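# Carry the foam block to the next room's coffee table

## Task

Move the foam block onto the coffee table in the adjoining room. It must rest there by itself at the end, not held by the robot. The robot must not tip over or finish leaning.

## Robot and tools

ROBOT. A Hello Robot Stretch 3 with one arm. It has a two-wheel base (0.33 m long, 0.34 m wide), a lift that slides along a vertical mast, and a telescoping arm that reaches out to the robot's RIGHT side, ending in a wrist (yaw, pitch, roll) and a two-finger gripper. The base cannot slide sideways. To move the gripper forward or back you drive the base. Turns on the spot pivot about the point midway between the drive wheels, 0.05 m behind the front edge. With the arm retracted and the wrist folded, a turn sweeps a circle of radius 0.28 m. An unfolded, level gripper reaches past that circle. The head carries head_camera and nav_camera, both aimed by head_pan_rad and head_tilt_rad. wrist_camera rides on the gripper. Loose objects may occasionally get nudged by outside pushes.

FRAMES. Base frame: origin on the floor between the drive wheels, x forward, y left, z up. hand_pose is reported in it, at the point where the closed fingertips meet. With all wrist joints at 0, that frame's x points up, y back along the arm toward the mast, and z toward the robot's rear. The odometry frame is the base frame as it stood when the scene began. base_odometry comes from wheel counts only, so wheel slip shows up as travel. Heading runs -3.142 to 3.142, left positive.

TOOL execute_actions. Argument "actions": a list holding one action, or empty to just read state and images. An action may contain "base", "joints", "contact_limits". Everything in it starts at once and may finish at different times.
- "base": exactly one key. {"translate_m": d} is a relative drive of d metres straight ahead from the current spot (negative = backward), range -1 to 1. {"rotate_rad": d} is a relative turn in place, counter-clockwise positive, range -3.2 to 3.2. Base commands are measured from the pose in the latest reported state.
- "joints": absolute joint targets by name. lift_m 0 to 1.1 (arm height); arm_m 0 to 0.52 (extension); wrist_yaw_rad -1.345 to 4.42 (0 along the arm, positive toward the front, 3.0 folded over the base); wrist_pitch_rad -1.57 to 0.451 (0 level, negative tips fingers down); wrist_roll_rad -2.911 to 2.911 (0 = fingers side by side); gripper_m -0.089 to 0.179 (larger is wider; the real fingertip gap is about 0.007 m less when nearly shut, 0.025 m less when fully open, and zero below 0.007); head_pan_rad -3.953 to 1.73 (0 forward, positive left, -1.57 looks along the arm); head_tilt_rad -1.53 to 0.419 (negative looks down). Done tolerances: ±0.004 for lift_m, arm_m, gripper_m; ±0.02 for yaw, roll and the head; ±0.05 for pitch.
- "contact_limits": only arm_m, a motor_effort percent 1 to 100 at which the arm motion halts (contact_stop); it also caps the arm's holding force until the next action. Values above the maximum are cut down.
- "cameras": list of head_camera, nav_camera, wrist_camera or "all"; omitted/null means all, [] means none.
Any unknown key or out-of-range number rejects the whole call and nothing moves. A joint or base you leave out may still be pushing toward an earlier target without this being reported. Once a result reports a stop, your remaining calls in that reply are skipped.

TOOL wait: {"seconds": 0 to 10}; commands nothing new and returns state and images.
TOOL zoom_image: {"camera", "region": [x0, y0, x1, y1]} in pixels of that camera's most recent full image, top-left origin, at most 504 by 504.
TOOL finished_scene: {"scene": n}; closes the scene for good once your last command has been held, and reports whether the goal was met. The block must already be resting on the table.

RESULTS. joint_positions; base_status and joint_status per motion: "done" (for the base, wheels turned the full amount even if slipping), "off_target" (stopped short, may still push), "contact_stop", "time_out", "torque_fault" (old target dropped; it holds where it stopped unless slack or off). on_its_own covers uncommanded joints; its "held at" is a target, not a position. motor_effort is percent of max, positive toward higher values, bracket = peak of the last action; readings carry fixed bias and noise. Positive wheel effort pushes forward. turned_by_wheels and turned_by_imu give rotation since the last result. base_tilt in degrees, "forward" and "right" positive, with a fixed bias up to about 4 degrees. lidar_m: 12 sectors of 30 degrees from the base origin, first straight ahead then counter-clockwise (4th left, 7th behind, 10th right), in a plane 0.17 m above the floor, range 0.15 to 12 m, "-" for nothing; it sees table legs but not tops, misses glass and thin legs, and the mast or a low lift blocks parts of sectors 5, 6, 9, 10. wrist_depth_mm (45 to 1000) and head_depth_mm (280 to 4000, image sideways) are 7x7 grids of median depth from the top left. Camera calibration (K, distortion, T_world_to_cam) is given per camera; poses can be slightly off, more so for the wrist camera.

GRIPPING. Close to a gripper_m below the block's width to grasp (lower squeezes harder; too hard makes the stall guard ease off, so resend a different value to re-squeeze). Open at least 0.02 above the touch value to let go. Neither the reading nor "done" proves a grasp: check images.

SPEED. The base goes up to 0.30 m/s and 1.9 rad/s only when stowed: lift_m under 0.30, arm_m under 0.03, wrist_yaw_rad over 2.54. Otherwise 0.10 m/s and 0.63 rad/s.

AVOID. Fold or unfold the wrist only with lift_m within 0.32 to 0.95, wrist_pitch_rad -0.4 and roll near 0; once folded, lift_m may go down to 0.25. With wrist_yaw_rad below -0.4 keep pitch at -0.5 or lower. Arm and lift stop and go slack on firm contact; a slack lift may sink under load or be pushed up by closing fingers on a surface. Base, wrist and head never stop on contact; a wrist servo pushed hard for seconds shuts off for 10 s. Pushing into something rigid with the gripper above about 0.45 m, pushing again after a contact stop, driving while gripping something fixed, or snagging furniture (especially reversing) can tip the robot. If it leans, undo the last move in small steps, free the gripper, and lower lift_m to about 0.2. Avoid dropping the block, slamming, hard hits and heavy pushing.

Each tool is called by a JSON object that holds its "op" and its "data".

## Session

{"op": "execute_actions", "data": {"actions": []}}

Scene clock: 0.00 s.
base_odometry: x=+0.000 y=+0.000 heading=+0.000 (m, m, rad; odometry frame)
turned_by_wheels: +0.000 (rad since the last result)
turned_by_imu: +0.000 (rad since the last result)
base_tilt: forward=-0.1 right=-0.8 (deg)
lidar_m: 0.87 0.87 0.87 1.00 1.76 3.01 1.44 1.66 1.28 0.89 0.76 0.76
head_depth_mm: 770 766 763 759 754 751 751 / 832 826 819 819 812 811 805 / 902 900 890 889 886 881 873 / 987 984 976 973 963 958 950 / 1085 1087 1076 1076 1067 1054 1050 / 1021 1018 1019 1019 1016 1022 1020 / 932 935 932 934 932 929 928
base_status: not commanded
joint_positions: lift_m=+0.477 arm_m=-0.002 wrist_yaw_rad=+2.822 wrist_pitch_rad=-0.604 wrist_roll_rad=-0.006 gripper_m=+0.037 head_pan_rad=+0.003 head_tilt_rad=+0.013
joint_status: not commanded
motor_effort: left_wheel=-1 right_wheel=-2 lift_m=+38 arm_m=-1 wrist_yaw_rad=+1 wrist_pitch_rad=+4 wrist_roll_rad=+1 gripper_m=+1 head_pan_rad=+1 head_tilt_rad=+2 (%)
hand_pose: x=+0.0407 y=+0.0441 z=+0.4508 quat_wxyz=(+0.315, +0.698, +0.101, +0.635) (m; base frame)
wrist_depth_mm: - - - 921 828 722 667 / - - - - 921 812 724 / - - - - 960 885 797 / 908 - 853 854 817 784 767 / 768 733 748 710 714 673 663 / 669 648 - 626 598 590 590 / 581 572 - 556 545 525 521
pictures: head_camera (sideways: a quarter turn clockwise sets it upright), nav_camera (sideways: a quarter turn counterclockwise sets it upright), wrist_camera
Images, in order (width x height): head_camera 896x504, nav_camera 672x504, wrist_camera 644x364.

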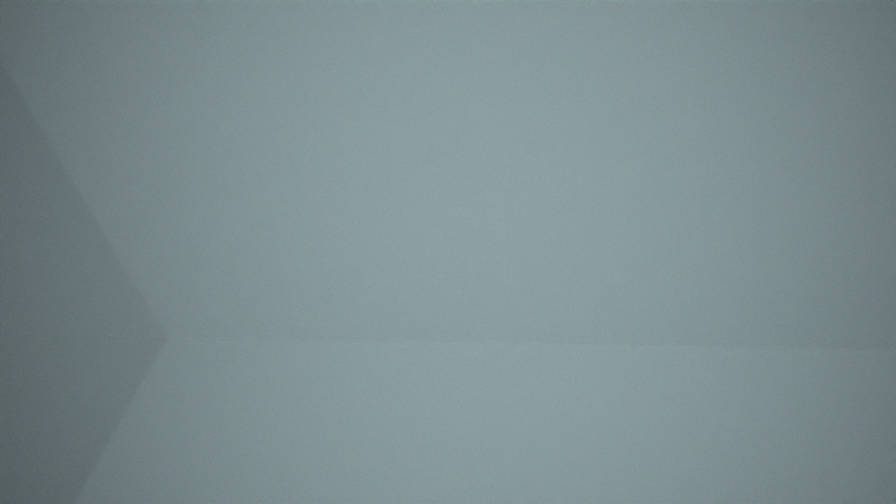

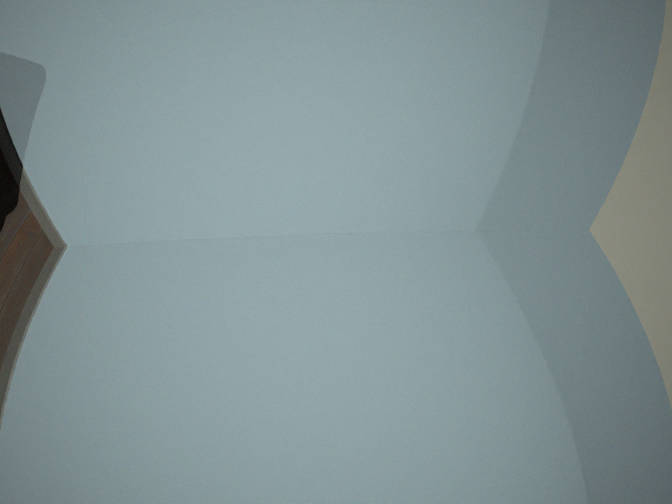

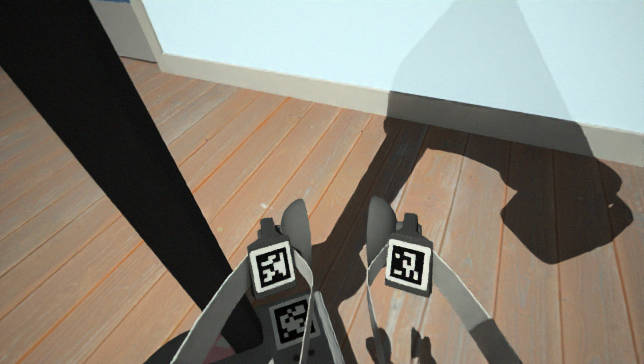

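Facing a corner. Look behind.

{"op": "execute_actions", "data": {"actions": [{"joints":{"head_pan_rad":-3.1,"head_tilt_rad":-0.5}}], "cameras": ["head_camera","nav_camera"]}}

Scene clock: 2.00 s.
base_odometry: x=+0.000 y=+0.000 heading=+0.000 (m, m, rad; odometry frame)
turned_by_wheels: +0.000 (rad since the last result)
turned_by_imu: +0.000 (rad since the last result)
base_tilt: forward=-0.2 right=-0.7 (deg)
lidar_m: 0.87 0.87 0.87 0.99 1.76 3.02 1.45 1.66 1.28 0.89 0.76 0.76
head_depth_mm: 2756 2962 3207 2813 2073 1647 1367 / 2462 2705 3046 2803 2064 1637 1353 / 2208 2415 2701 2808 2078 1635 1352 / 2005 2168 2344 2545 2045 1621 1342 / 1842 1976 1365 2334 2037 1621 1354 / 1693 1818 1230 1965 1823 1619 1339 / 1579 1657 1128 1945 1986 1621 1333
base_status: not commanded
joint_positions: lift_m=+0.477 arm_m=-0.002 wrist_yaw_rad=+2.822 wrist_pitch_rad=-0.604 wrist_roll_rad=-0.006 gripper_m=+0.037 head_pan_rad=-3.093 head_tilt_rad=-0.494
joint_status: all done
motor_effort: left_wheel=+0(1) right_wheel=+0(1) lift_m=+38(38) arm_m=+0(1) wrist_yaw_rad=+1(1) wrist_pitch_rad=+4(4) wrist_roll_rad=+1(1) gripper_m=+0(0) head_pan_rad=-1(35) head_tilt_rad=-4(42) (%)
hand_pose: x=+0.0407 y=+0.0441 z=+0.4508 quat_wxyz=(+0.315, +0.698, +0.101, +0.635) (m; base frame)
wrist_depth_mm: - - - 933 816 741 658 / - - - - 929 800 724 / - - - - 957 873 787 / 899 - 855 844 814 771 771 / 765 751 756 708 713 690 661 / 667 652 - 621 598 598 597 / 580 582 - 563 540 538 524
pictures: head_camera (sideways: a quarter turn clockwise sets it upright), nav_camera (sideways: a quarter turn counterclockwise sets it upright)
camera_calibration (this result's frames):
head_camera: T_world_to_cam=[[0.456903, 0.0269306, -0.889109, 1.17207], [0.0132351, -0.999637, -0.023477, 0.0344772], [-0.889418, -0.00104074, -0.457093, 0.557495], [0, 0, 0, 1]] pos_world=[-0.0401327, 0.00348032, 1.29774]
nav_camera: T_world_to_cam=[[-0.459255, 0.026367, 0.887913, -1.10448], [-0.0189152, 0.999042, -0.0394506, 0.0986371], [-0.888103, -0.0349129, -0.458317, 0.558933], [0, 0, 0, 1]] pos_world=[-0.00898319, -0.0499068, 1.24074]
Images, in order (width x height): head_camera 896x504, nav_camera 672x504.

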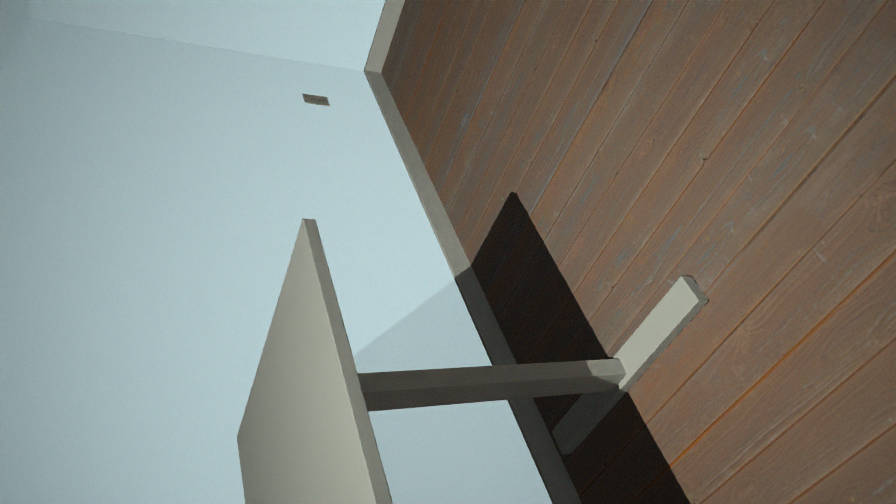

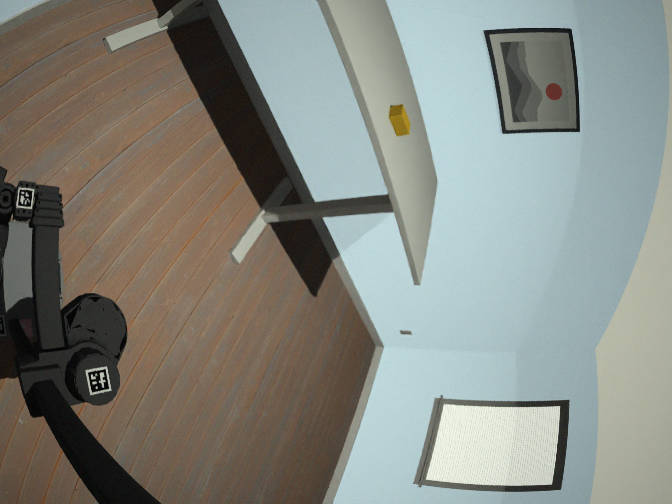

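{"op": "execute_actions", "data": {"actions": [{"joints":{"head_pan_rad":-2.6,"head_tilt_rad":-0.4}}], "cameras": ["head_camera","nav_camera"]}}

Scene clock: 2.93 s.
base_odometry: x=+0.000 y=+0.000 heading=+0.000 (m, m, rad; odometry frame)
turned_by_wheels: +0.000 (rad since the last result)
turned_by_imu: +0.000 (rad since the last result)
base_tilt: forward=+0.0 right=-0.5 (deg)
lidar_m: 0.87 0.87 0.87 0.99 1.76 3.01 1.44 1.65 1.28 0.89 0.76 0.76
head_depth_mm: 1625 1741 1817 1479 2212 1808 1458 / 1574 1690 1669 1503 2047 1718 1448 / 1516 1639 1628 1133 2059 1772 1436 / 1478 1591 1623 1118 1980 1764 1434 / 1414 1539 1594 1111 1928 1764 1433 / 1385 1490 1547 1025 1851 1764 1425 / 1369 1451 1500 1009 1796 1746 1428
base_status: not commanded
joint_positions: lift_m=+0.477 arm_m=-0.002 wrist_yaw_rad=+2.822 wrist_pitch_rad=-0.604 wrist_roll_rad=-0.006 gripper_m=+0.037 head_pan_rad=-2.607 head_tilt_rad=-0.409
joint_status: all done
motor_effort: left_wheel=+0(0) right_wheel=-1(1) lift_m=+38(38) arm_m=+0(0) wrist_yaw_rad=+1(1) wrist_pitch_rad=+4(4) wrist_roll_rad=+1(1) gripper_m=+0(1) head_pan_rad=+2(25) head_tilt_rad=+6(19) (%)
hand_pose: x=+0.0407 y=+0.0441 z=+0.4508 quat_wxyz=(+0.315, +0.698, +0.101, +0.635) (m; base frame)
wrist_depth_mm: - - - 949 829 737 666 / - - - - 933 804 726 / - - - - 956 881 778 / 905 - 866 847 810 802 768 / 757 755 753 719 712 684 674 / 668 643 - 622 599 599 584 / 586 583 - 559 541 536 528
pictures: head_camera (sideways: a quarter turn clockwise sets it upright), nav_camera (sideways: a quarter turn counterclockwise sets it upright)
camera_calibration (this result's frames):
head_camera: T_world_to_cam=[[0.325274, 0.197833, -0.924694, 1.2193], [0.476607, -0.87888, -0.0203781, 0.0276186], [-0.816727, -0.434087, -0.380165, 0.456946], [0, 0, 0, 1]] pos_world=[-0.0365702, -0.0185901, 1.30176]
nav_camera: T_world_to_cam=[[-0.352315, -0.151845, 0.923481, -1.15154], [-0.485925, 0.872999, -0.0418399, 0.104601], [-0.799845, -0.463483, -0.381356, 0.458246], [0, 0, 0, 1]] pos_world=[0.0116491, -0.0537824, 1.24256]
Images, in order (width x height): head_camera 896x504, nav_camera 672x504.

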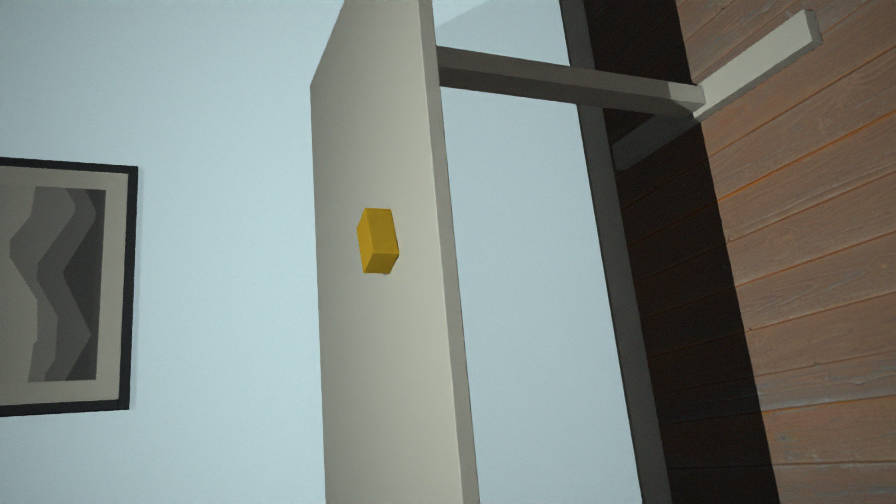

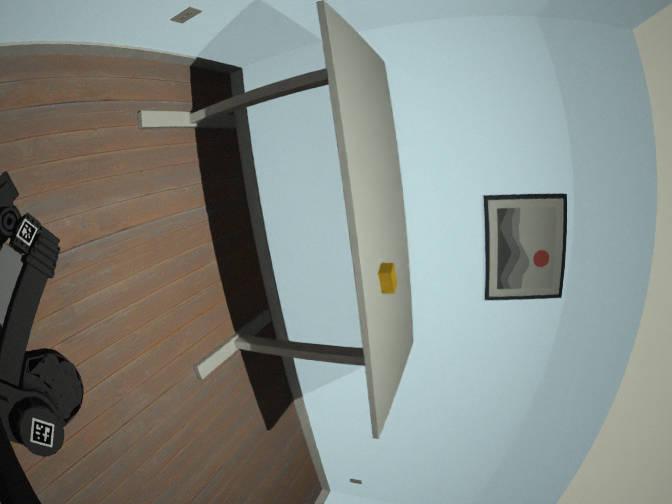

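{"op": "execute_actions", "data": {"actions": [{"base":{"translate_m":-0.62},"joints":{"lift_m":0.92,"wrist_pitch_rad":-0.4,"gripper_m":0.15,"head_pan_rad":-1.57,"head_tilt_rad":-0.6}}], "cameras": []}}

{"op": "execute_actions", "data": {"actions": [{"base":{"rotate_rad":-0.77},"joints":{"wrist_yaw_rad":0.0}}]}}

Scene clock: 10.67 s.
base_odometry: x=-0.620 y=+0.000 heading=+0.000 (m, m, rad; odometry frame)
turned_by_wheels: +0.000 (rad since the last result)
turned_by_imu: -0.006 (rad since the last result)
base_tilt: forward=-0.2 right=-0.7 (deg)
lidar_m: 1.38 1.30 1.30 1.48 2.50 2.56 1.44 0.85 1.23 1.16 1.21 1.21
head_depth_mm: 1120 1188 897 638 549 - - / 1194 1261 891 635 1683 1554 - / 1287 1341 883 656 1770 1574 - / 1401 1446 875 713 1765 1593 - / 1410 1478 869 1379 1607 1570 - / 1285 1366 866 1664 1756 1480 - / 1183 1268 967 1521 1650 1489 1263
base_status: done
joint_positions: lift_m=+0.920 arm_m=-0.002 wrist_yaw_rad=+2.822 wrist_pitch_rad=-0.420 wrist_roll_rad=-0.006 gripper_m=+0.150 head_pan_rad=-1.577 head_tilt_rad=-0.592
joint_status: all done
motor_effort: left_wheel=+0(4) right_wheel=-1(4) lift_m=+42(43) arm_m=-1(1) wrist_yaw_rad=+0(1) wrist_pitch_rad=+7(8) wrist_roll_rad=+1(1) gripper_m=+1(82) head_pan_rad=+2(34) head_tilt_rad=-5(25) (%)
hand_pose: x=+0.0491 y=+0.0696 z=+0.9320 quat_wxyz=(+0.256, +0.704, +0.037, +0.662) (m; base frame)
wrist_depth_mm: - - - - - - 954 / - - - - - - - / - - - - - - - / - - - - - - - / - - - - - - - / - - - - - - - / - - - - - - -
pictures: none
No camera images: the call's "cameras" was empty. Leave "cameras" out to get every camera's image.

Scene clock: 13.10 s.
base_odometry: x=-0.620 y=+0.000 heading=-0.770 (m, m, rad; odometry frame)
turned_by_wheels: -0.770 (rad since the last result)
turned_by_imu: -0.778 (rad since the last result)
base_tilt: forward=+0.1 right=-0.6 (deg)
lidar_m: 1.21 1.25 1.35 1.30 1.34 1.88 2.55 1.76 0.84 1.22 1.21 1.15
head_depth_mm: 1045 1150 897 639 1022 - - / 1042 1144 889 634 858 - - / 1040 1139 882 632 545 - - / 1028 1129 875 625 541 - - / 1031 1113 867 623 1603 1486 1262 / 1023 1109 863 620 1595 1484 1263 / 1021 1108 853 617 1588 1478 1264
base_status: done
joint_positions: lift_m=+0.920 arm_m=-0.002 wrist_yaw_rad=+0.003 wrist_pitch_rad=-0.420 wrist_roll_rad=-0.006 gripper_m=+0.150 head_pan_rad=-1.577 head_tilt_rad=-0.592
joint_status: all done
motor_effort: left_wheel=+2(4) right_wheel=-2(4) lift_m=+42(42) arm_m=-1(0) wrist_yaw_rad=-3(3) wrist_pitch_rad=+7(6) wrist_roll_rad=+1(1) gripper_m=+1(0) head_pan_rad=+2(3) head_tilt_rad=-4(4) (%)
hand_pose: x=-0.0209 y=-0.3673 z=+0.9320 quat_wxyz=(+0.694, +0.149, -0.689, -0.146) (m; base frame)
wrist_depth_mm: 862 855 822 712 622 558 525 / 455 418 346 366 345 325 309 / 285 271 259 248 236 228 218 / 231 227 225 223 222 640 - / - - - - - 777 - / 955 - - - - - - / - - - - - - -
pictures: head_camera (sideways: a quarter turn clockwise sets it upright), nav_camera (sideways: a quarter turn counterclockwise sets it upright), wrist_camera
camera_calibration (this result's frames):
head_camera: T_world_to_cam=[[-0.00123557, 0.543144, -0.839639, 1.11035], [0.998867, -0.0392669, -0.0268708, 0.0328798], [-0.0475647, -0.838721, -0.54248, 0.663459], [0, 0, 0, 1]] pos_world=[0.0000865597, -0.0453311, 1.29309]
nav_camera: T_world_to_cam=[[-0.05211, -0.542445, 0.838474, -1.04249], [-0.998548, 0.0397964, -0.0363124, 0.100522], [-0.0136707, -0.839148, -0.543731, 0.664734], [0, 0, 0, 1]] pos_world=[0.0551397, -0.011683, 1.23919]
wrist_camera: T_world_to_cam=[[-0.998982, -0.015504, -0.0423634, 0.0179322], [0.0260769, 0.567826, -0.822736, 1.01054], [0.0368107, -0.823003, -0.566843, 0.398326], [0, 0, 0, 1]] pos_world=[-0.0231004, -0.245709, 1.05795]
Images, in order (width x height): head_camera 896x504, nav_camera 672x504, wrist_camera 644x364.

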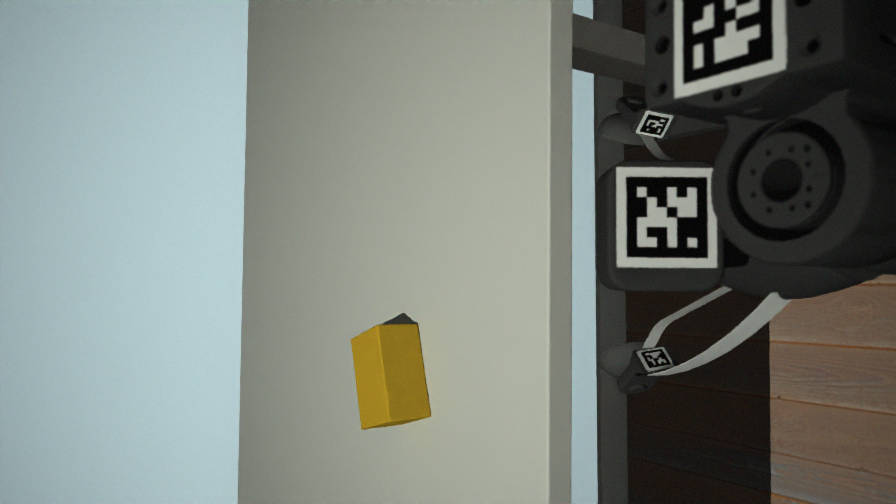

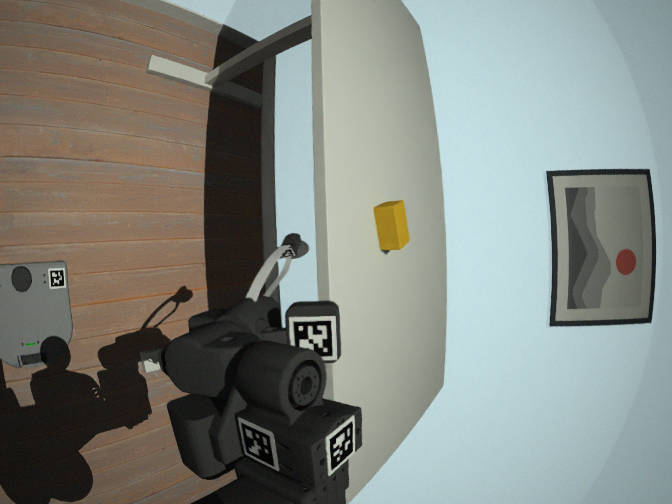

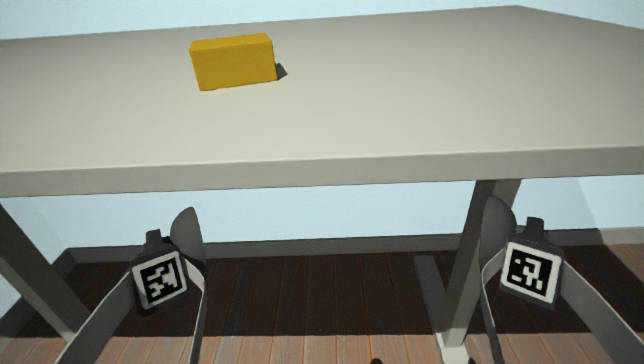

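{"op": "execute_actions", "data": {"actions": [{"base":{"translate_m":0.105},"joints":{"lift_m":0.975,"gripper_m":0.179}}], "cameras": []}}

{"op": "execute_actions", "data": {"actions": [{"joints":{"arm_m":0.17}}], "cameras": ["head_camera","wrist_camera"]}}

Scene clock: 15.30 s.
base_odometry: x=-0.545 y=-0.073 heading=-0.770 (m, m, rad; odometry frame)
turned_by_wheels: +0.000 (rad since the last result)
turned_by_imu: +0.000 (rad since the last result)
base_tilt: forward=-0.1 right=-0.5 (deg)
lidar_m: 1.10 1.14 1.36 1.30 1.35 1.88 2.67 1.76 0.89 1.22 1.08 1.10
head_depth_mm: 1046 1151 895 666 - - - / 1037 1146 887 635 527 - - / 1035 1139 883 633 - - - / 1031 1130 875 632 - - - / 1027 1120 866 624 1611 1459 1264 / 1025 1105 862 619 535 1490 1264 / 1017 1101 855 615 1583 1484 1262
base_status: done
joint_positions: lift_m=+0.975 arm_m=-0.002 wrist_yaw_rad=+0.002 wrist_pitch_rad=-0.420 wrist_roll_rad=-0.006 gripper_m=+0.179 head_pan_rad=-1.577 head_tilt_rad=-0.592
joint_status: all done
motor_effort: left_wheel=+1(6) right_wheel=-2(3) lift_m=+41(43) arm_m=-1(0) wrist_yaw_rad=-2(2) wrist_pitch_rad=+7(7) wrist_roll_rad=+1(1) gripper_m=+0(85) head_pan_rad=+3(3) head_tilt_rad=-4(4) (%)
hand_pose: x=-0.0210 y=-0.3673 z=+0.9871 quat_wxyz=(+0.694, +0.149, -0.689, -0.147) (m; base frame)
wrist_depth_mm: 872 881 847 870 834 841 842 / 693 635 598 546 525 494 465 / 429 412 393 368 358 346 333 / 316 303 295 287 274 268 258 / 268 259 255 252 250 246 239 / - - - - - - - / - - - - - - -
pictures: none
No camera images: the call's "cameras" was empty. Leave "cameras" out to get every camera's image.

Scene clock: 17.80 s.
base_odometry: x=-0.545 y=-0.073 heading=-0.770 (m, m, rad; odometry frame)
turned_by_wheels: +0.000 (rad since the last result)
turned_by_imu: -0.001 (rad since the last result)
base_tilt: forward=-0.1 right=-0.5 (deg)
lidar_m: 1.11 1.14 1.35 1.30 1.34 1.89 2.67 1.76 0.90 1.22 1.08 1.10
head_depth_mm: 1042 1150 - 614 1636 1265 1247 / 1039 1142 - - 1663 1508 1271 / 1040 1131 - - 1659 1500 1273 / 1031 1125 989 - 1649 1498 1269 / 1025 1117 869 601 1604 1496 1268 / 1024 1112 861 620 1588 1487 1262 / 1016 1105 856 616 1589 1490 1259
base_status: not commanded
joint_positions: lift_m=+0.975 arm_m=+0.170 wrist_yaw_rad=+0.001 wrist_pitch_rad=-0.420 wrist_roll_rad=-0.006 gripper_m=+0.179 head_pan_rad=-1.577 head_tilt_rad=-0.592
joint_status: all done
motor_effort: left_wheel=+1(1) right_wheel=-2(2) lift_m=+42(41) arm_m=+4(2) wrist_yaw_rad=-1(2) wrist_pitch_rad=+7(7) wrist_roll_rad=+1(1) gripper_m=+1(0) head_pan_rad=+3(3) head_tilt_rad=-4(5) (%)
hand_pose: x=-0.0212 y=-0.5389 z=+0.9871 quat_wxyz=(+0.694, +0.149, -0.689, -0.147) (m; base frame)
wrist_depth_mm: 724 716 728 722 730 702 700 / 672 642 592 555 520 487 466 / 429 411 395 376 358 345 333 / 314 302 289 227 270 267 257 / 246 251 234 228 222 218 216 / 204 - 193 190 186 181 - / - 169 166 163 160 158 154
pictures: head_camera (sideways: a quarter turn clockwise sets it upright), wrist_camera
camera_calibration (this result's frames):
head_camera: T_world_to_cam=[[-0.0012363, 0.543246, -0.839573, 1.11026], [0.998868, -0.0392611, -0.0268748, 0.0328851], [-0.0475622, -0.838655, -0.542582, 0.663592], [0, 0, 0, 1]] pos_world=[0.0000866799, -0.0453301, 1.29308]
wrist_camera: T_world_to_cam=[[-0.999002, -0.0141475, -0.0423598, 0.0180252], [0.0268551, 0.567553, -0.822899, 1.1533], [0.0356834, -0.823215, -0.566607, 0.287977], [0, 0, 0, 1]] pos_world=[-0.0232409, -0.417239, 1.11299]
Images, in order (width x height): head_camera 896x504, wrist_camera 644x364.

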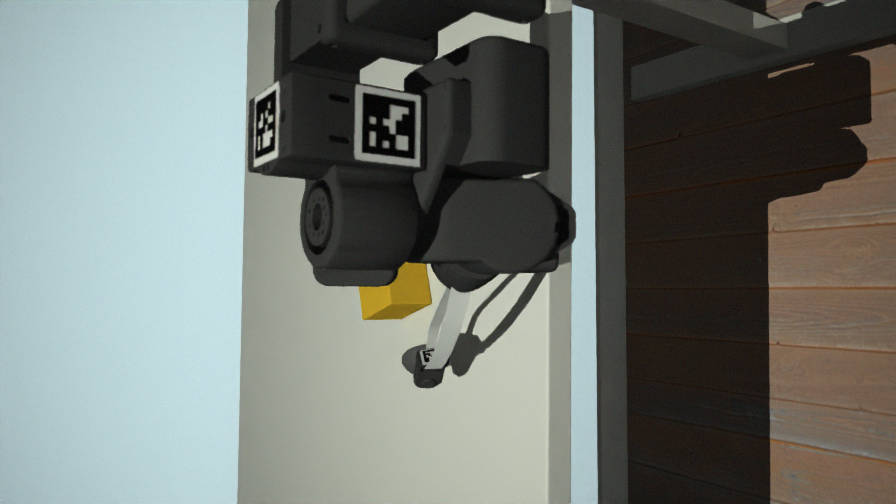

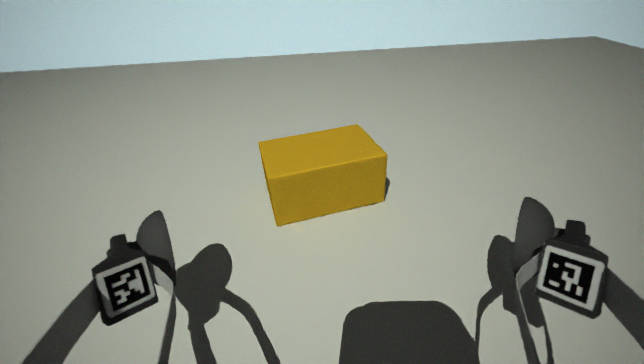

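{"op": "execute_actions", "data": {"actions": [{"joints":{"arm_m":0.28,"lift_m":0.967}}], "cameras": ["wrist_camera"]}}

Scene clock: 19.93 s.
base_odometry: x=-0.545 y=-0.073 heading=-0.770 (m, m, rad; odometry frame)
turned_by_wheels: +0.000 (rad since the last result)
turned_by_imu: +0.000 (rad since the last result)
base_tilt: forward=+0.0 right=-0.9 (deg)
lidar_m: 1.11 1.14 1.35 1.30 1.34 1.89 2.67 1.76 0.90 1.22 1.08 1.10
head_depth_mm: 1046 1148 - 589 1150 1268 1254 / 1033 1124 - 611 1638 1508 1279 / 1034 1120 - 595 1628 1504 1275 / 1029 1121 - 582 1612 1497 1268 / 1029 1121 891 623 1599 1491 1266 / 1024 1111 863 619 1610 1489 1256 / 1015 1100 855 615 1590 1472 1254
base_status: not commanded
joint_positions: lift_m=+0.967 arm_m=+0.280 wrist_yaw_rad=+0.001 wrist_pitch_rad=-0.420 wrist_roll_rad=-0.006 gripper_m=+0.179 head_pan_rad=-1.577 head_tilt_rad=-0.592
joint_status: all done
motor_effort: left_wheel=+1(1) right_wheel=-2(3) lift_m=+34(37) arm_m=+4(5) wrist_yaw_rad=-1(1) wrist_pitch_rad=+6(7) wrist_roll_rad=+1(1) gripper_m=+0(0) head_pan_rad=+3(3) head_tilt_rad=-5(4) (%)
hand_pose: x=-0.0212 y=-0.6489 z=+0.9793 quat_wxyz=(+0.694, +0.149, -0.689, -0.147) (m; base frame)
wrist_depth_mm: 626 621 624 623 617 620 611 / 655 601 561 524 496 468 441 / 409 389 369 354 340 325 314 / 298 288 278 268 258 252 245 / 234 237 161 152 200 206 205 / 196 - 134 130 145 173 - / - 161 135 142 151 150 146
pictures: wrist_camera
camera_calibration (this result's frames):
wrist_camera: T_world_to_cam=[[-0.999003, -0.0141036, -0.0423596, 0.0161582], [0.0268802, 0.567546, -0.822903, 1.20934], [0.035647, -0.823221, -0.566601, 0.193012], [0, 0, 0, 1]] pos_world=[-0.0232454, -0.527235, 1.10521]
Images, in order (width x height): wrist_camera 644x364.

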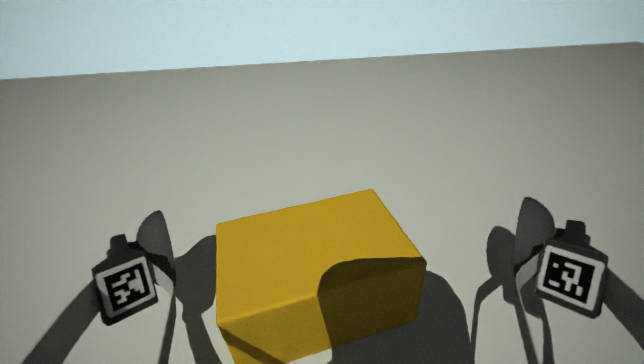

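{"op": "execute_actions", "data": {"actions": [{"joints":{"gripper_m":0.06}}], "cameras": ["wrist_camera"]}}

{"op": "execute_actions", "data": {"actions": [{"joints":{"lift_m":1.03,"head_pan_rad":1.7,"head_tilt_rad":-0.3}}]}}

Scene clock: 21.70 s.
base_odometry: x=-0.545 y=-0.073 heading=-0.770 (m, m, rad; odometry frame)
turned_by_wheels: +0.000 (rad since the last result)
turned_by_imu: +0.000 (rad since the last result)
base_tilt: forward=-0.3 right=-0.5 (deg)
lidar_m: 1.10 1.14 1.35 1.30 1.35 1.89 2.66 1.76 0.90 1.23 1.08 1.10
head_depth_mm: 1046 1146 - 590 1159 1260 1257 / 1045 1121 - 610 1634 1508 1278 / 1032 1121 - 596 1613 1510 1276 / 1034 1122 - 580 1619 1497 1267 / 1031 1121 871 624 1598 1497 1267 / 1023 1106 859 620 1600 1489 1265 / 1023 1100 855 618 1589 1488 1259
base_status: not commanded
joint_positions: lift_m=+0.967 arm_m=+0.280 wrist_yaw_rad=+0.001 wrist_pitch_rad=-0.418 wrist_roll_rad=-0.006 gripper_m=+0.061 head_pan_rad=-1.577 head_tilt_rad=-0.592
joint_status: all done
motor_effort: left_wheel=+2(2) right_wheel=-2(2) lift_m=+34(35) arm_m=+3(4) wrist_yaw_rad=-1(1) wrist_pitch_rad=+6(7) wrist_roll_rad=+1(1) gripper_m=-20(92) head_pan_rad=+3(4) head_tilt_rad=-4(4) (%)
hand_pose: x=-0.0212 y=-0.6491 z=+0.9797 quat_wxyz=(+0.694, +0.148, -0.689, -0.146) (m; base frame)
wrist_depth_mm: 621 626 621 611 617 614 609 / 652 606 567 527 496 467 445 / 408 390 374 359 343 328 318 / 299 287 278 269 261 253 245 / 233 227 161 152 148 211 200 / 193 191 133 128 133 168 169 / 164 160 153 135 149 149 147
pictures: wrist_camera
camera_calibration (this result's frames):
wrist_camera: T_world_to_cam=[[-0.999003, -0.0141776, -0.0423344, 0.0160989], [0.0268805, 0.566089, -0.823906, 1.20983], [0.0356461, -0.824222, -0.565144, 0.190972], [0, 0, 0, 1]] pos_world=[-0.0232454, -0.527241, 1.10539]
Images, in order (width x height): wrist_camera 644x364.

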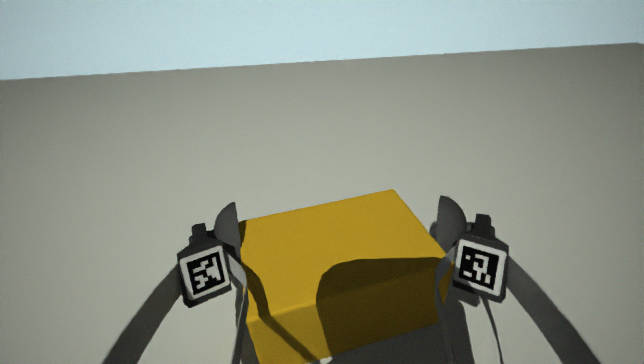

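Scene clock: 23.70 s.
base_odometry: x=-0.545 y=-0.073 heading=-0.770 (m, m, rad; odometry frame)
turned_by_wheels: +0.000 (rad since the last result)
turned_by_imu: +0.000 (rad since the last result)
base_tilt: forward=+0.0 right=-0.7 (deg)
lidar_m: 1.11 1.15 1.36 1.30 1.35 1.88 2.67 1.76 0.89 1.22 1.08 1.11
head_depth_mm: 1100 1160 1212 1281 1363 1452 1517 / 1103 1160 1219 1294 1369 1459 1523 / 1114 1172 1229 1295 1376 1480 1526 / 1123 1175 1246 1314 1389 1497 1545 / 1129 1193 1260 1319 1404 1499 1565 / 1141 1201 1247 - - - - / 1148 1202 1256 - - - -
base_status: not commanded
joint_positions: lift_m=+1.030 arm_m=+0.280 wrist_yaw_rad=+0.001 wrist_pitch_rad=-0.419 wrist_roll_rad=-0.006 gripper_m=+0.064 head_pan_rad=+1.693 head_tilt_rad=-0.310
joint_status: all done
motor_effort: left_wheel=+2(1) right_wheel=-3(2) lift_m=+42(44) arm_m=+3(3) wrist_yaw_rad=-1(1) wrist_pitch_rad=+6(6) wrist_roll_rad=+1(1) gripper_m=-19(22) head_pan_rad=+3(35) head_tilt_rad=+6(36) (%)
hand_pose: x=-0.0212 y=-0.6490 z=+1.0423 quat_wxyz=(+0.694, +0.148, -0.689, -0.146) (m; base frame)
wrist_depth_mm: 624 625 624 621 619 617 612 / 676 683 668 662 646 653 631 / 573 548 523 499 479 463 444 / 419 405 392 379 371 354 345 / 330 321 161 152 149 298 282 / 272 270 135 127 133 238 239 / 231 227 215 135 204 211 207
pictures: head_camera (sideways: a quarter turn clockwise sets it upright), nav_camera (sideways: a quarter turn counterclockwise sets it upright), wrist_camera
camera_calibration (this result's frames):
head_camera: T_world_to_cam=[[0.0395268, -0.284678, -0.957808, 1.26428], [-0.996446, -0.0825827, -0.0165763, 0.0316571], [-0.0743795, 0.955059, -0.28693, 0.331079], [0, 0, 0, 1]] pos_world=[0.0061972, 0.0463256, 1.30646]
nav_camera: T_world_to_cam=[[0.0134292, 0.29114, 0.956586, -1.19699], [0.99405, 0.0995302, -0.0442475, 0.0987131], [-0.108091, 0.951489, -0.288071, 0.332624], [0, 0, 0, 1]] pos_world=[-0.0460974, 0.0221795, 1.24521]
wrist_camera: T_world_to_cam=[[-0.999003, -0.0141513, -0.042346, 0.0187808], [0.0268794, 0.566682, -0.823498, 1.26132], [0.0356503, -0.823815, -0.565737, 0.227308], [0, 0, 0, 1]] pos_world=[-0.0232451, -0.527243, 1.16809]
Images, in order (width x height): head_camera 896x504, nav_camera 672x504, wrist_camera 644x364.

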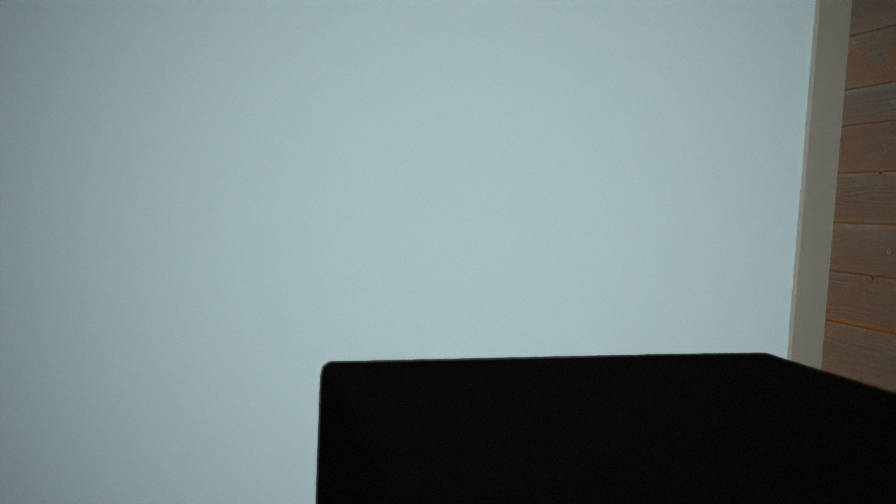

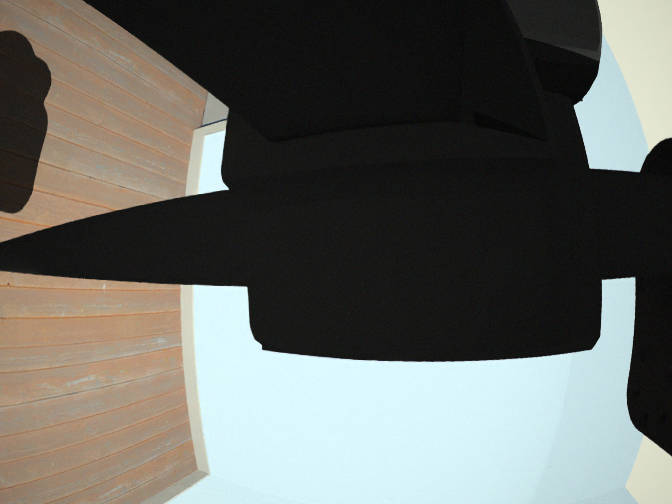

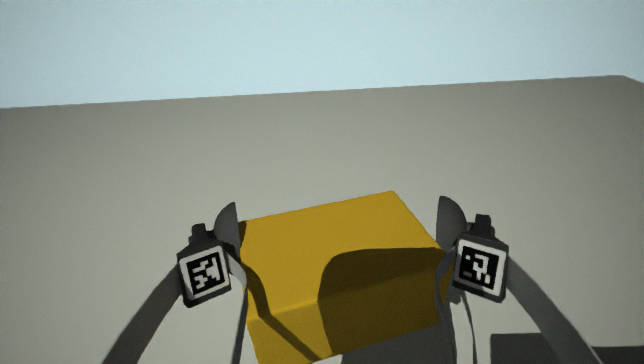

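{"op": "execute_actions", "data": {"actions": [{"joints":{"arm_m":0.0,"head_pan_rad":0.0,"head_tilt_rad":-0.4}}], "cameras": []}}

{"op": "execute_actions", "data": {"actions": [{"base":{"rotate_rad":2.2},"joints":{"lift_m":0.6,"wrist_yaw_rad":1.5}}], "cameras": ["head_camera","nav_camera"]}}

Scene clock: 27.17 s.
base_odometry: x=-0.545 y=-0.073 heading=-0.770 (m, m, rad; odometry frame)
turned_by_wheels: +0.000 (rad since the last result)
turned_by_imu: -0.001 (rad since the last result)
base_tilt: forward=-0.1 right=-0.7 (deg)
lidar_m: 1.11 1.15 1.35 1.30 1.35 1.88 2.66 1.76 0.90 1.22 1.08 1.11
head_depth_mm: 933 998 1074 1150 1246 1356 1441 / 932 990 1064 1149 1240 1351 1431 / 931 991 1061 1142 1238 1338 1418 / 926 988 1057 1139 1231 1346 1414 / 922 985 1051 1133 1234 1335 1413 / 919 979 1046 1131 1223 1325 1406 / 919 976 1046 1122 1216 1322 1408
base_status: not commanded
joint_positions: lift_m=+1.030 arm_m=+0.000 wrist_yaw_rad=+0.001 wrist_pitch_rad=-0.419 wrist_roll_rad=-0.006 gripper_m=+0.064 head_pan_rad=+0.007 head_tilt_rad=-0.395
joint_status: all done
motor_effort: left_wheel=+2(2) right_wheel=-2(3) lift_m=+42(42) arm_m=-4(3) wrist_yaw_rad=-1(1) wrist_pitch_rad=+6(6) wrist_roll_rad=+1(1) gripper_m=-20(20) head_pan_rad=-3(38) head_tilt_rad=-3(15) (%)
hand_pose: x=-0.0213 y=-0.3695 z=+1.0423 quat_wxyz=(+0.694, +0.148, -0.689, -0.147) (m; base frame)
wrist_depth_mm: 882 882 866 870 850 874 849 / 922 857 805 736 700 667 626 / 579 562 529 507 482 467 443 / 422 412 394 379 368 357 348 / 332 324 161 152 149 299 284 / 299 293 134 127 133 873 - / - - - 135 - - -
pictures: none
No camera images: the call's "cameras" was empty. Leave "cameras" out to get every camera's image.

Scene clock: 31.90 s.
base_odometry: x=-0.545 y=-0.073 heading=+1.430 (m, m, rad; odometry frame)
turned_by_wheels: +2.200 (rad since the last result)
turned_by_imu: +2.221 (rad since the last result)
base_tilt: forward=-0.2 right=-0.7 (deg)
lidar_m: 1.39 2.13 2.66 1.60 1.24 1.22 1.08 1.12 1.10 1.18 1.32 1.30
head_depth_mm: 1127 1184 1247 1325 1407 1499 1473 / 1190 1257 1325 1405 1500 1601 1463 / 1256 1334 1415 1509 1623 1691 1460 / 1342 1430 1508 1605 1750 1801 1451 / 1467 1569 1682 1815 1971 1794 1453 / 1579 1683 1832 1992 2138 1784 1445 / 1707 1839 1992 2194 2256 1785 1446
base_status: done
joint_positions: lift_m=+0.600 arm_m=+0.000 wrist_yaw_rad=+1.498 wrist_pitch_rad=-0.419 wrist_roll_rad=-0.006 gripper_m=+0.064 head_pan_rad=+0.007 head_tilt_rad=-0.395
joint_status: all done
motor_effort: left_wheel=-2(5) right_wheel=+0(5) lift_m=+35(33) arm_m=-4(4) wrist_yaw_rad=+3(5) wrist_pitch_rad=+6(6) wrist_roll_rad=+1(1) gripper_m=-20(21) head_pan_rad=-3(2) head_tilt_rad=-3(3) (%)
hand_pose: x=+0.2022 y=-0.1617 z=+0.6125 quat_wxyz=(+0.608, +0.578, -0.404, +0.365) (m; base frame)
wrist_depth_mm: - - - - - 904 809 / - - - - - 968 841 / - - - - - - 915 / - - - - - - 977 / - - 161 152 149 - 943 / 911 901 134 127 134 807 810 / 786 785 726 135 693 723 704
pictures: head_camera (sideways: a quarter turn clockwise sets it upright), nav_camera (sideways: a quarter turn counterclockwise sets it upright)
camera_calibration (this result's frames):
head_camera: T_world_to_cam=[[-0.367857, -0.00718697, -0.929854, 1.23026], [0.0306772, 0.999332, -0.0198601, 0.0296648], [0.929376, -0.0358311, -0.367391, 0.429671], [0, 0, 0, 1]] pos_world=[0.0523261, -0.00540749, 1.30241]
nav_camera: T_world_to_cam=[[0.3681, -0.0461615, 0.928639, -1.16267], [-0.0188088, -0.998932, -0.0422001, 0.102221], [0.929596, -0.00193269, -0.368575, 0.431065], [0, 0, 0, 1]] pos_world=[0.0291845, 0.0492748, 1.24289]
Images, in order (width x height): head_camera 896x504, nav_camera 672x504.

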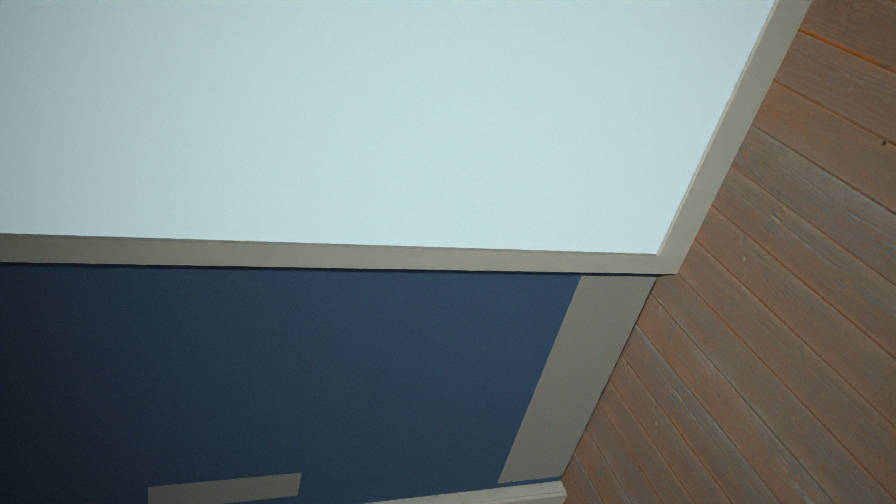

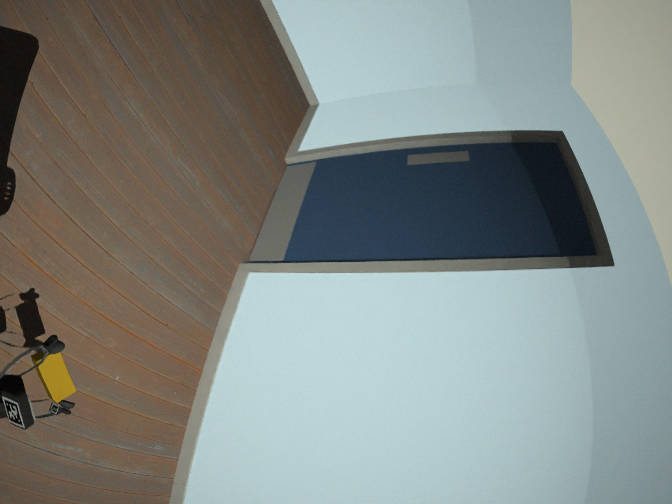

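{"op": "execute_actions", "data": {"actions": [{"base":{"rotate_rad":0.5},"joints":{"lift_m":0.45,"wrist_yaw_rad":3.0}}], "cameras": []}}

{"op": "execute_actions", "data": {"actions": [{"joints":{"lift_m":0.28}}], "cameras": ["wrist_camera"]}}

{"op": "execute_actions", "data": {"actions": [{"base":{"translate_m":1.0}}], "cameras": []}}

{"op": "execute_actions", "data": {"actions": [{"base":{"translate_m":0.66}}], "cameras": []}}

{"op": "execute_actions", "data": {"actions": [{"base":{"rotate_rad":-1.14},"joints":{"head_tilt_rad":-0.8}}]}}

Scene clock: 34.43 s.
base_odometry: x=-0.545 y=-0.073 heading=+1.930 (m, m, rad; odometry frame)
turned_by_wheels: +0.500 (rad since the last result)
turned_by_imu: +0.504 (rad since the last result)
base_tilt: forward=-0.2 right=-0.8 (deg)
lidar_m: 2.05 2.66 1.63 0.89 1.24 1.08 1.13 1.10 1.18 1.33 1.30 1.38
head_depth_mm: 1636 1701 1776 1836 1924 1821 1460 / 1882 1948 2039 2105 2176 1818 1464 / 2077 2175 2290 2423 2365 1811 1460 / 2426 2605 2739 2872 2356 1807 1458 / 2459 2616 2808 2964 2375 1792 1450 / 2357 2499 2666 2866 2353 1787 1454 / 2260 2399 2576 2699 2315 1783 1438
base_status: done
joint_positions: lift_m=+0.450 arm_m=+0.000 wrist_yaw_rad=+2.997 wrist_pitch_rad=-0.420 wrist_roll_rad=-0.006 gripper_m=+0.064 head_pan_rad=+0.007 head_tilt_rad=-0.395
joint_status: all done
motor_effort: left_wheel=-2(6) right_wheel=+2(2) lift_m=+34(34) arm_m=-4(4) wrist_yaw_rad=+3(4) wrist_pitch_rad=+6(6) wrist_roll_rad=+1(1) gripper_m=-20(20) head_pan_rad=-3(3) head_tilt_rad=-3(3) (%)
hand_pose: x=+0.0109 y=+0.0767 z=+0.4624 quat_wxyz=(+0.197, +0.698, +0.098, +0.681) (m; base frame)
wrist_depth_mm: 879 - - - - - - / 915 - - - - - - / - - - - - - - / - - - - - 954 924 / 898 859 154 152 149 823 779 / 753 719 133 127 133 638 646 / 631 609 590 134 560 568 562
pictures: none
No camera images: the call's "cameras" was empty. Leave "cameras" out to get every camera's image.

Scene clock: 36.80 s.
base_odometry: x=-0.545 y=-0.073 heading=+1.930 (m, m, rad; odometry frame)
turned_by_wheels: +0.000 (rad since the last result)
turned_by_imu: -0.001 (rad since the last result)
base_tilt: forward=-0.1 right=-0.7 (deg)
lidar_m: 2.05 2.66 1.63 0.89 1.24 1.08 1.12 1.10 1.17 1.33 1.30 1.38
head_depth_mm: 1643 1701 1775 1845 1906 1820 1470 / 1874 1943 2047 2129 2162 1824 1472 / 2095 2170 2290 2432 2378 1807 1460 / 2472 2613 2729 2869 2373 1815 1454 / 2479 2638 2802 2984 2347 1786 1443 / 2365 2474 2661 2840 2352 1795 1448 / 2234 2384 2566 2704 2334 1781 1441
base_status: not commanded
joint_positions: lift_m=+0.280 arm_m=+0.000 wrist_yaw_rad=+2.998 wrist_pitch_rad=-0.420 wrist_roll_rad=-0.006 gripper_m=+0.064 head_pan_rad=+0.007 head_tilt_rad=-0.395
joint_status: all done
motor_effort: left_wheel=-2(2) right_wheel=+1(1) lift_m=+34(36) arm_m=-3(4) wrist_yaw_rad=+3(4) wrist_pitch_rad=+6(7) wrist_roll_rad=+1(1) gripper_m=-19(19) head_pan_rad=-3(3) head_tilt_rad=-3(3) (%)
hand_pose: x=+0.0109 y=+0.0767 z=+0.2924 quat_wxyz=(+0.197, +0.698, +0.098, +0.681) (m; base frame)
wrist_depth_mm: 881 - - - - - - / 931 - - - - - - / 959 - - 931 921 884 850 / 806 779 749 736 704 683 673 / 638 619 154 152 149 567 549 / 532 521 128 127 133 457 458 / 454 - 122 133 394 408 399
pictures: wrist_camera
camera_calibration (this result's frames):
wrist_camera: T_world_to_cam=[[0.990526, -0.130635, -0.0423431, 0.0166213], [-0.108713, -0.557546, -0.822997, 0.319152], [0.0839044, 0.819803, -0.566465, 0.273369], [0, 0, 0, 1]] pos_world=[-0.00470462, -0.0439957, 0.418219]
Images, in order (width x height): wrist_camera 644x364.

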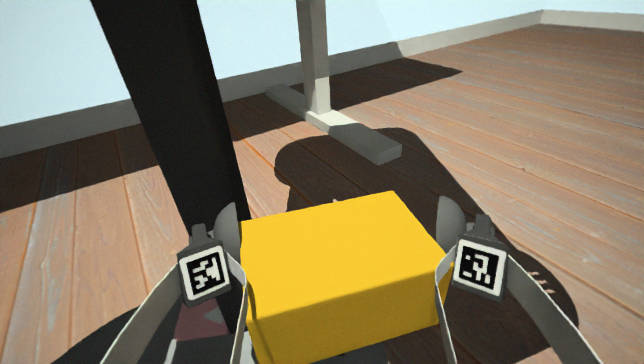

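Scene clock: 41.90 s.
base_odometry: x=-0.896 y=+0.863 heading=+1.930 (m, m, rad; odometry frame)
turned_by_wheels: +0.000 (rad since the last result)
turned_by_imu: +0.005 (rad since the last result)
base_tilt: forward=-0.2 right=-0.6 (deg)
lidar_m: 1.31 1.76 1.87 1.70 1.27 1.28 2.05 2.01 1.14 0.88 0.85 0.96
head_depth_mm: 1064 1115 1180 1237 1292 1347 1380 / 1197 1248 1312 1370 1428 1534 1460 / 1383 1462 1536 1613 1686 1706 1459 / 1628 1730 1819 1951 2085 1805 1454 / 1597 1715 1830 1962 2098 1809 1450 / 1538 1632 1738 1870 2005 1786 1448 / 1484 1562 1658 1777 1907 1769 1436
base_status: done
joint_positions: lift_m=+0.280 arm_m=+0.000 wrist_yaw_rad=+2.998 wrist_pitch_rad=-0.420 wrist_roll_rad=-0.006 gripper_m=+0.064 head_pan_rad=+0.007 head_tilt_rad=-0.396
joint_status: not commanded
motor_effort: left_wheel=-2(5) right_wheel=+2(6) lift_m=+34(35) arm_m=-4(4) wrist_yaw_rad=+2(3) wrist_pitch_rad=+6(7) wrist_roll_rad=+1(1) gripper_m=-20(20) head_pan_rad=-3(4) head_tilt_rad=-2(3) (%)
hand_pose: x=+0.0108 y=+0.0767 z=+0.2924 quat_wxyz=(+0.197, +0.698, +0.098, +0.682) (m; base frame)
wrist_depth_mm: - - - - - - - / - - - - - - - / - - - 977 921 888 857 / 808 768 753 722 719 688 667 / 633 623 154 152 149 574 544 / 526 521 127 127 133 460 462 / 454 - 122 133 391 405 399
pictures: none
No camera images: the call's "cameras" was empty. Leave "cameras" out to get every camera's image.

Scene clock: 45.80 s.
base_odometry: x=-1.128 y=+1.481 heading=+1.930 (m, m, rad; odometry frame)
turned_by_wheels: +0.000 (rad since the last result)
turned_by_imu: +0.003 (rad since the last result)
base_tilt: forward=-0.2 right=-0.7 (deg)
lidar_m: 0.90 1.16 1.24 1.80 1.97 1.80 2.65 1.73 0.82 0.63 0.62 0.66
head_depth_mm: 705 731 761 788 822 855 893 / 802 832 868 909 952 998 1052 / 926 968 1019 1078 1136 1196 1274 / 1064 1132 1209 1293 1389 1502 1440 / 1043 1113 1194 1281 1387 1515 1448 / 1000 1066 1134 1213 1302 1412 1451 / 961 1020 1076 1152 1231 1333 1390
base_status: done
joint_positions: lift_m=+0.280 arm_m=+0.000 wrist_yaw_rad=+2.998 wrist_pitch_rad=-0.420 wrist_roll_rad=-0.006 gripper_m=+0.064 head_pan_rad=+0.007 head_tilt_rad=-0.396
joint_status: not commanded
motor_effort: left_wheel=-2(6) right_wheel=+2(5) lift_m=+35(34) arm_m=-4(3) wrist_yaw_rad=+2(2) wrist_pitch_rad=+6(7) wrist_roll_rad=+1(1) gripper_m=-20(20) head_pan_rad=-3(3) head_tilt_rad=-2(2) (%)
hand_pose: x=+0.0107 y=+0.0767 z=+0.2924 quat_wxyz=(+0.196, +0.698, +0.098, +0.682) (m; base frame)
wrist_depth_mm: - - - - - - 890 / - - - - - - 913 / - - - 970 942 872 851 / 807 783 756 731 714 682 660 / 636 610 154 152 149 576 539 / 521 521 128 127 133 455 461 / 448 - 122 133 395 406 401
pictures: none
No camera images: the call's "cameras" was empty. Leave "cameras" out to get every camera's image.

Scene clock: 47.67 s.
base_odometry: x=-1.128 y=+1.481 heading=+0.790 (m, m, rad; odometry frame)
turned_by_wheels: -1.140 (rad since the last result)
turned_by_imu: -1.147 (rad since the last result)
base_tilt: forward=-0.1 right=-0.7 (deg)
lidar_m: 0.62 0.64 0.82 1.16 1.20 1.64 1.95 1.80 2.71 2.33 0.83 0.64
head_depth_mm: 519 591 682 812 999 1265 1177 / 518 589 680 808 996 1263 1174 / 518 587 680 808 990 1263 1170 / 516 588 678 802 984 1255 1165 / 515 585 678 800 984 1246 1163 / 514 584 675 801 981 1250 1158 / 515 583 673 796 980 1218 1150
base_status: done
joint_positions: lift_m=+0.280 arm_m=+0.000 wrist_yaw_rad=+2.998 wrist_pitch_rad=-0.420 wrist_roll_rad=-0.006 gripper_m=+0.064 head_pan_rad=+0.007 head_tilt_rad=-0.790
joint_status: all done
motor_effort: left_wheel=+1(8) right_wheel=-3(5) lift_m=+35(35) arm_m=-3(4) wrist_yaw_rad=+2(2) wrist_pitch_rad=+6(7) wrist_roll_rad=+1(1) gripper_m=-20(21) head_pan_rad=-2(3) head_tilt_rad=-5(39) (%)
hand_pose: x=+0.0107 y=+0.0767 z=+0.2924 quat_wxyz=(+0.196, +0.698, +0.098, +0.682) (m; base frame)
wrist_depth_mm: 981 - - - - 825 570 / - - - - - 831 581 / - - - 954 925 798 589 / 804 771 748 714 710 693 600 / 631 618 154 152 149 573 544 / 526 527 128 127 133 458 460 / 456 - 122 134 392 406 399
pictures: head_camera (sideways: a quarter turn clockwise sets it upright), nav_camera (sideways: a quarter turn counterclockwise sets it upright), wrist_camera
camera_calibration (this result's frames):
head_camera: T_world_to_cam=[[-0.697672, -0.00934313, -0.716357, 0.953898], [0.0203533, 0.999253, -0.0328552, 0.0466322], [0.716128, -0.0375024, -0.69696, 0.859757], [0, 0, 0, 1]] pos_world=[0.0488618, -0.00544203, 1.28408]
nav_camera: T_world_to_cam=[[0.697444, -0.0440085, 0.715287, -0.886485], [-0.0333084, -0.999025, -0.0289882, 0.0850907], [0.715865, -0.0036074, -0.69823, 0.861264], [0, 0, 0, 1]] pos_world=[0.0045598, 0.0491017, 1.23792]
wrist_camera: T_world_to_cam=[[0.990623, -0.129893, -0.0423454, 0.016732], [-0.108298, -0.55763, -0.822994, 0.319147], [0.0832883, 0.819863, -0.566469, 0.273366], [0, 0, 0, 1]] pos_world=[-0.0047804, -0.0439837, 0.418218]
Images, in order (width x height): head_camera 896x504, nav_camera 672x504, wrist_camera 644x364.

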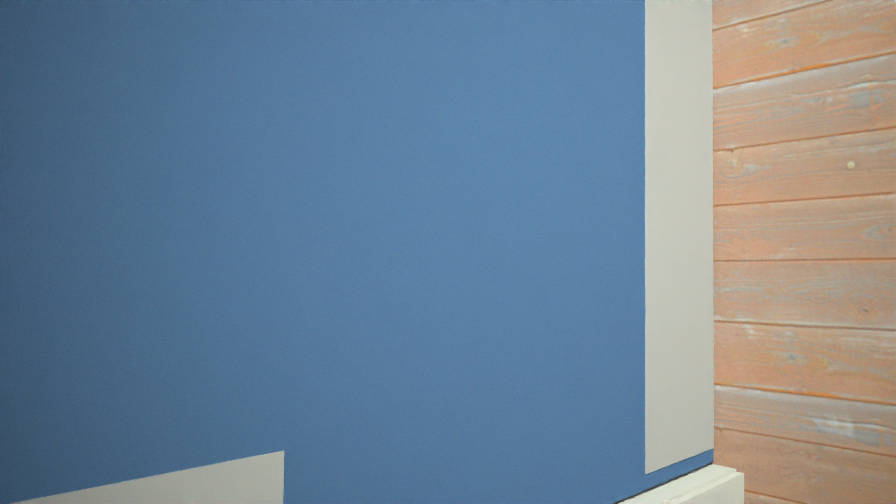

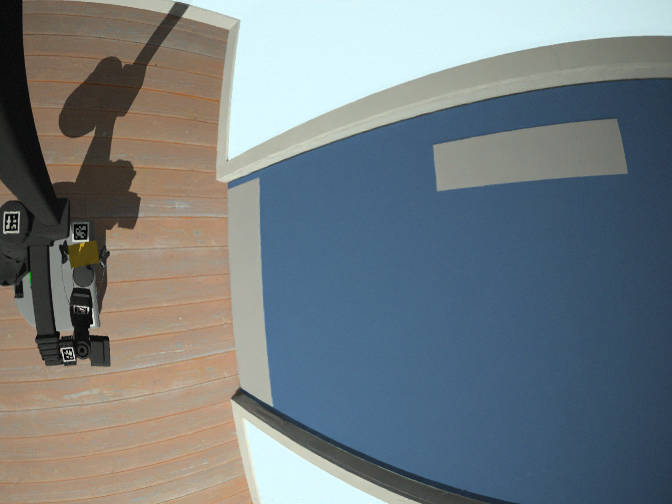

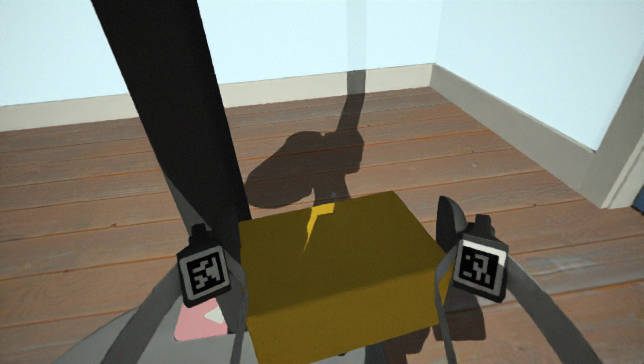

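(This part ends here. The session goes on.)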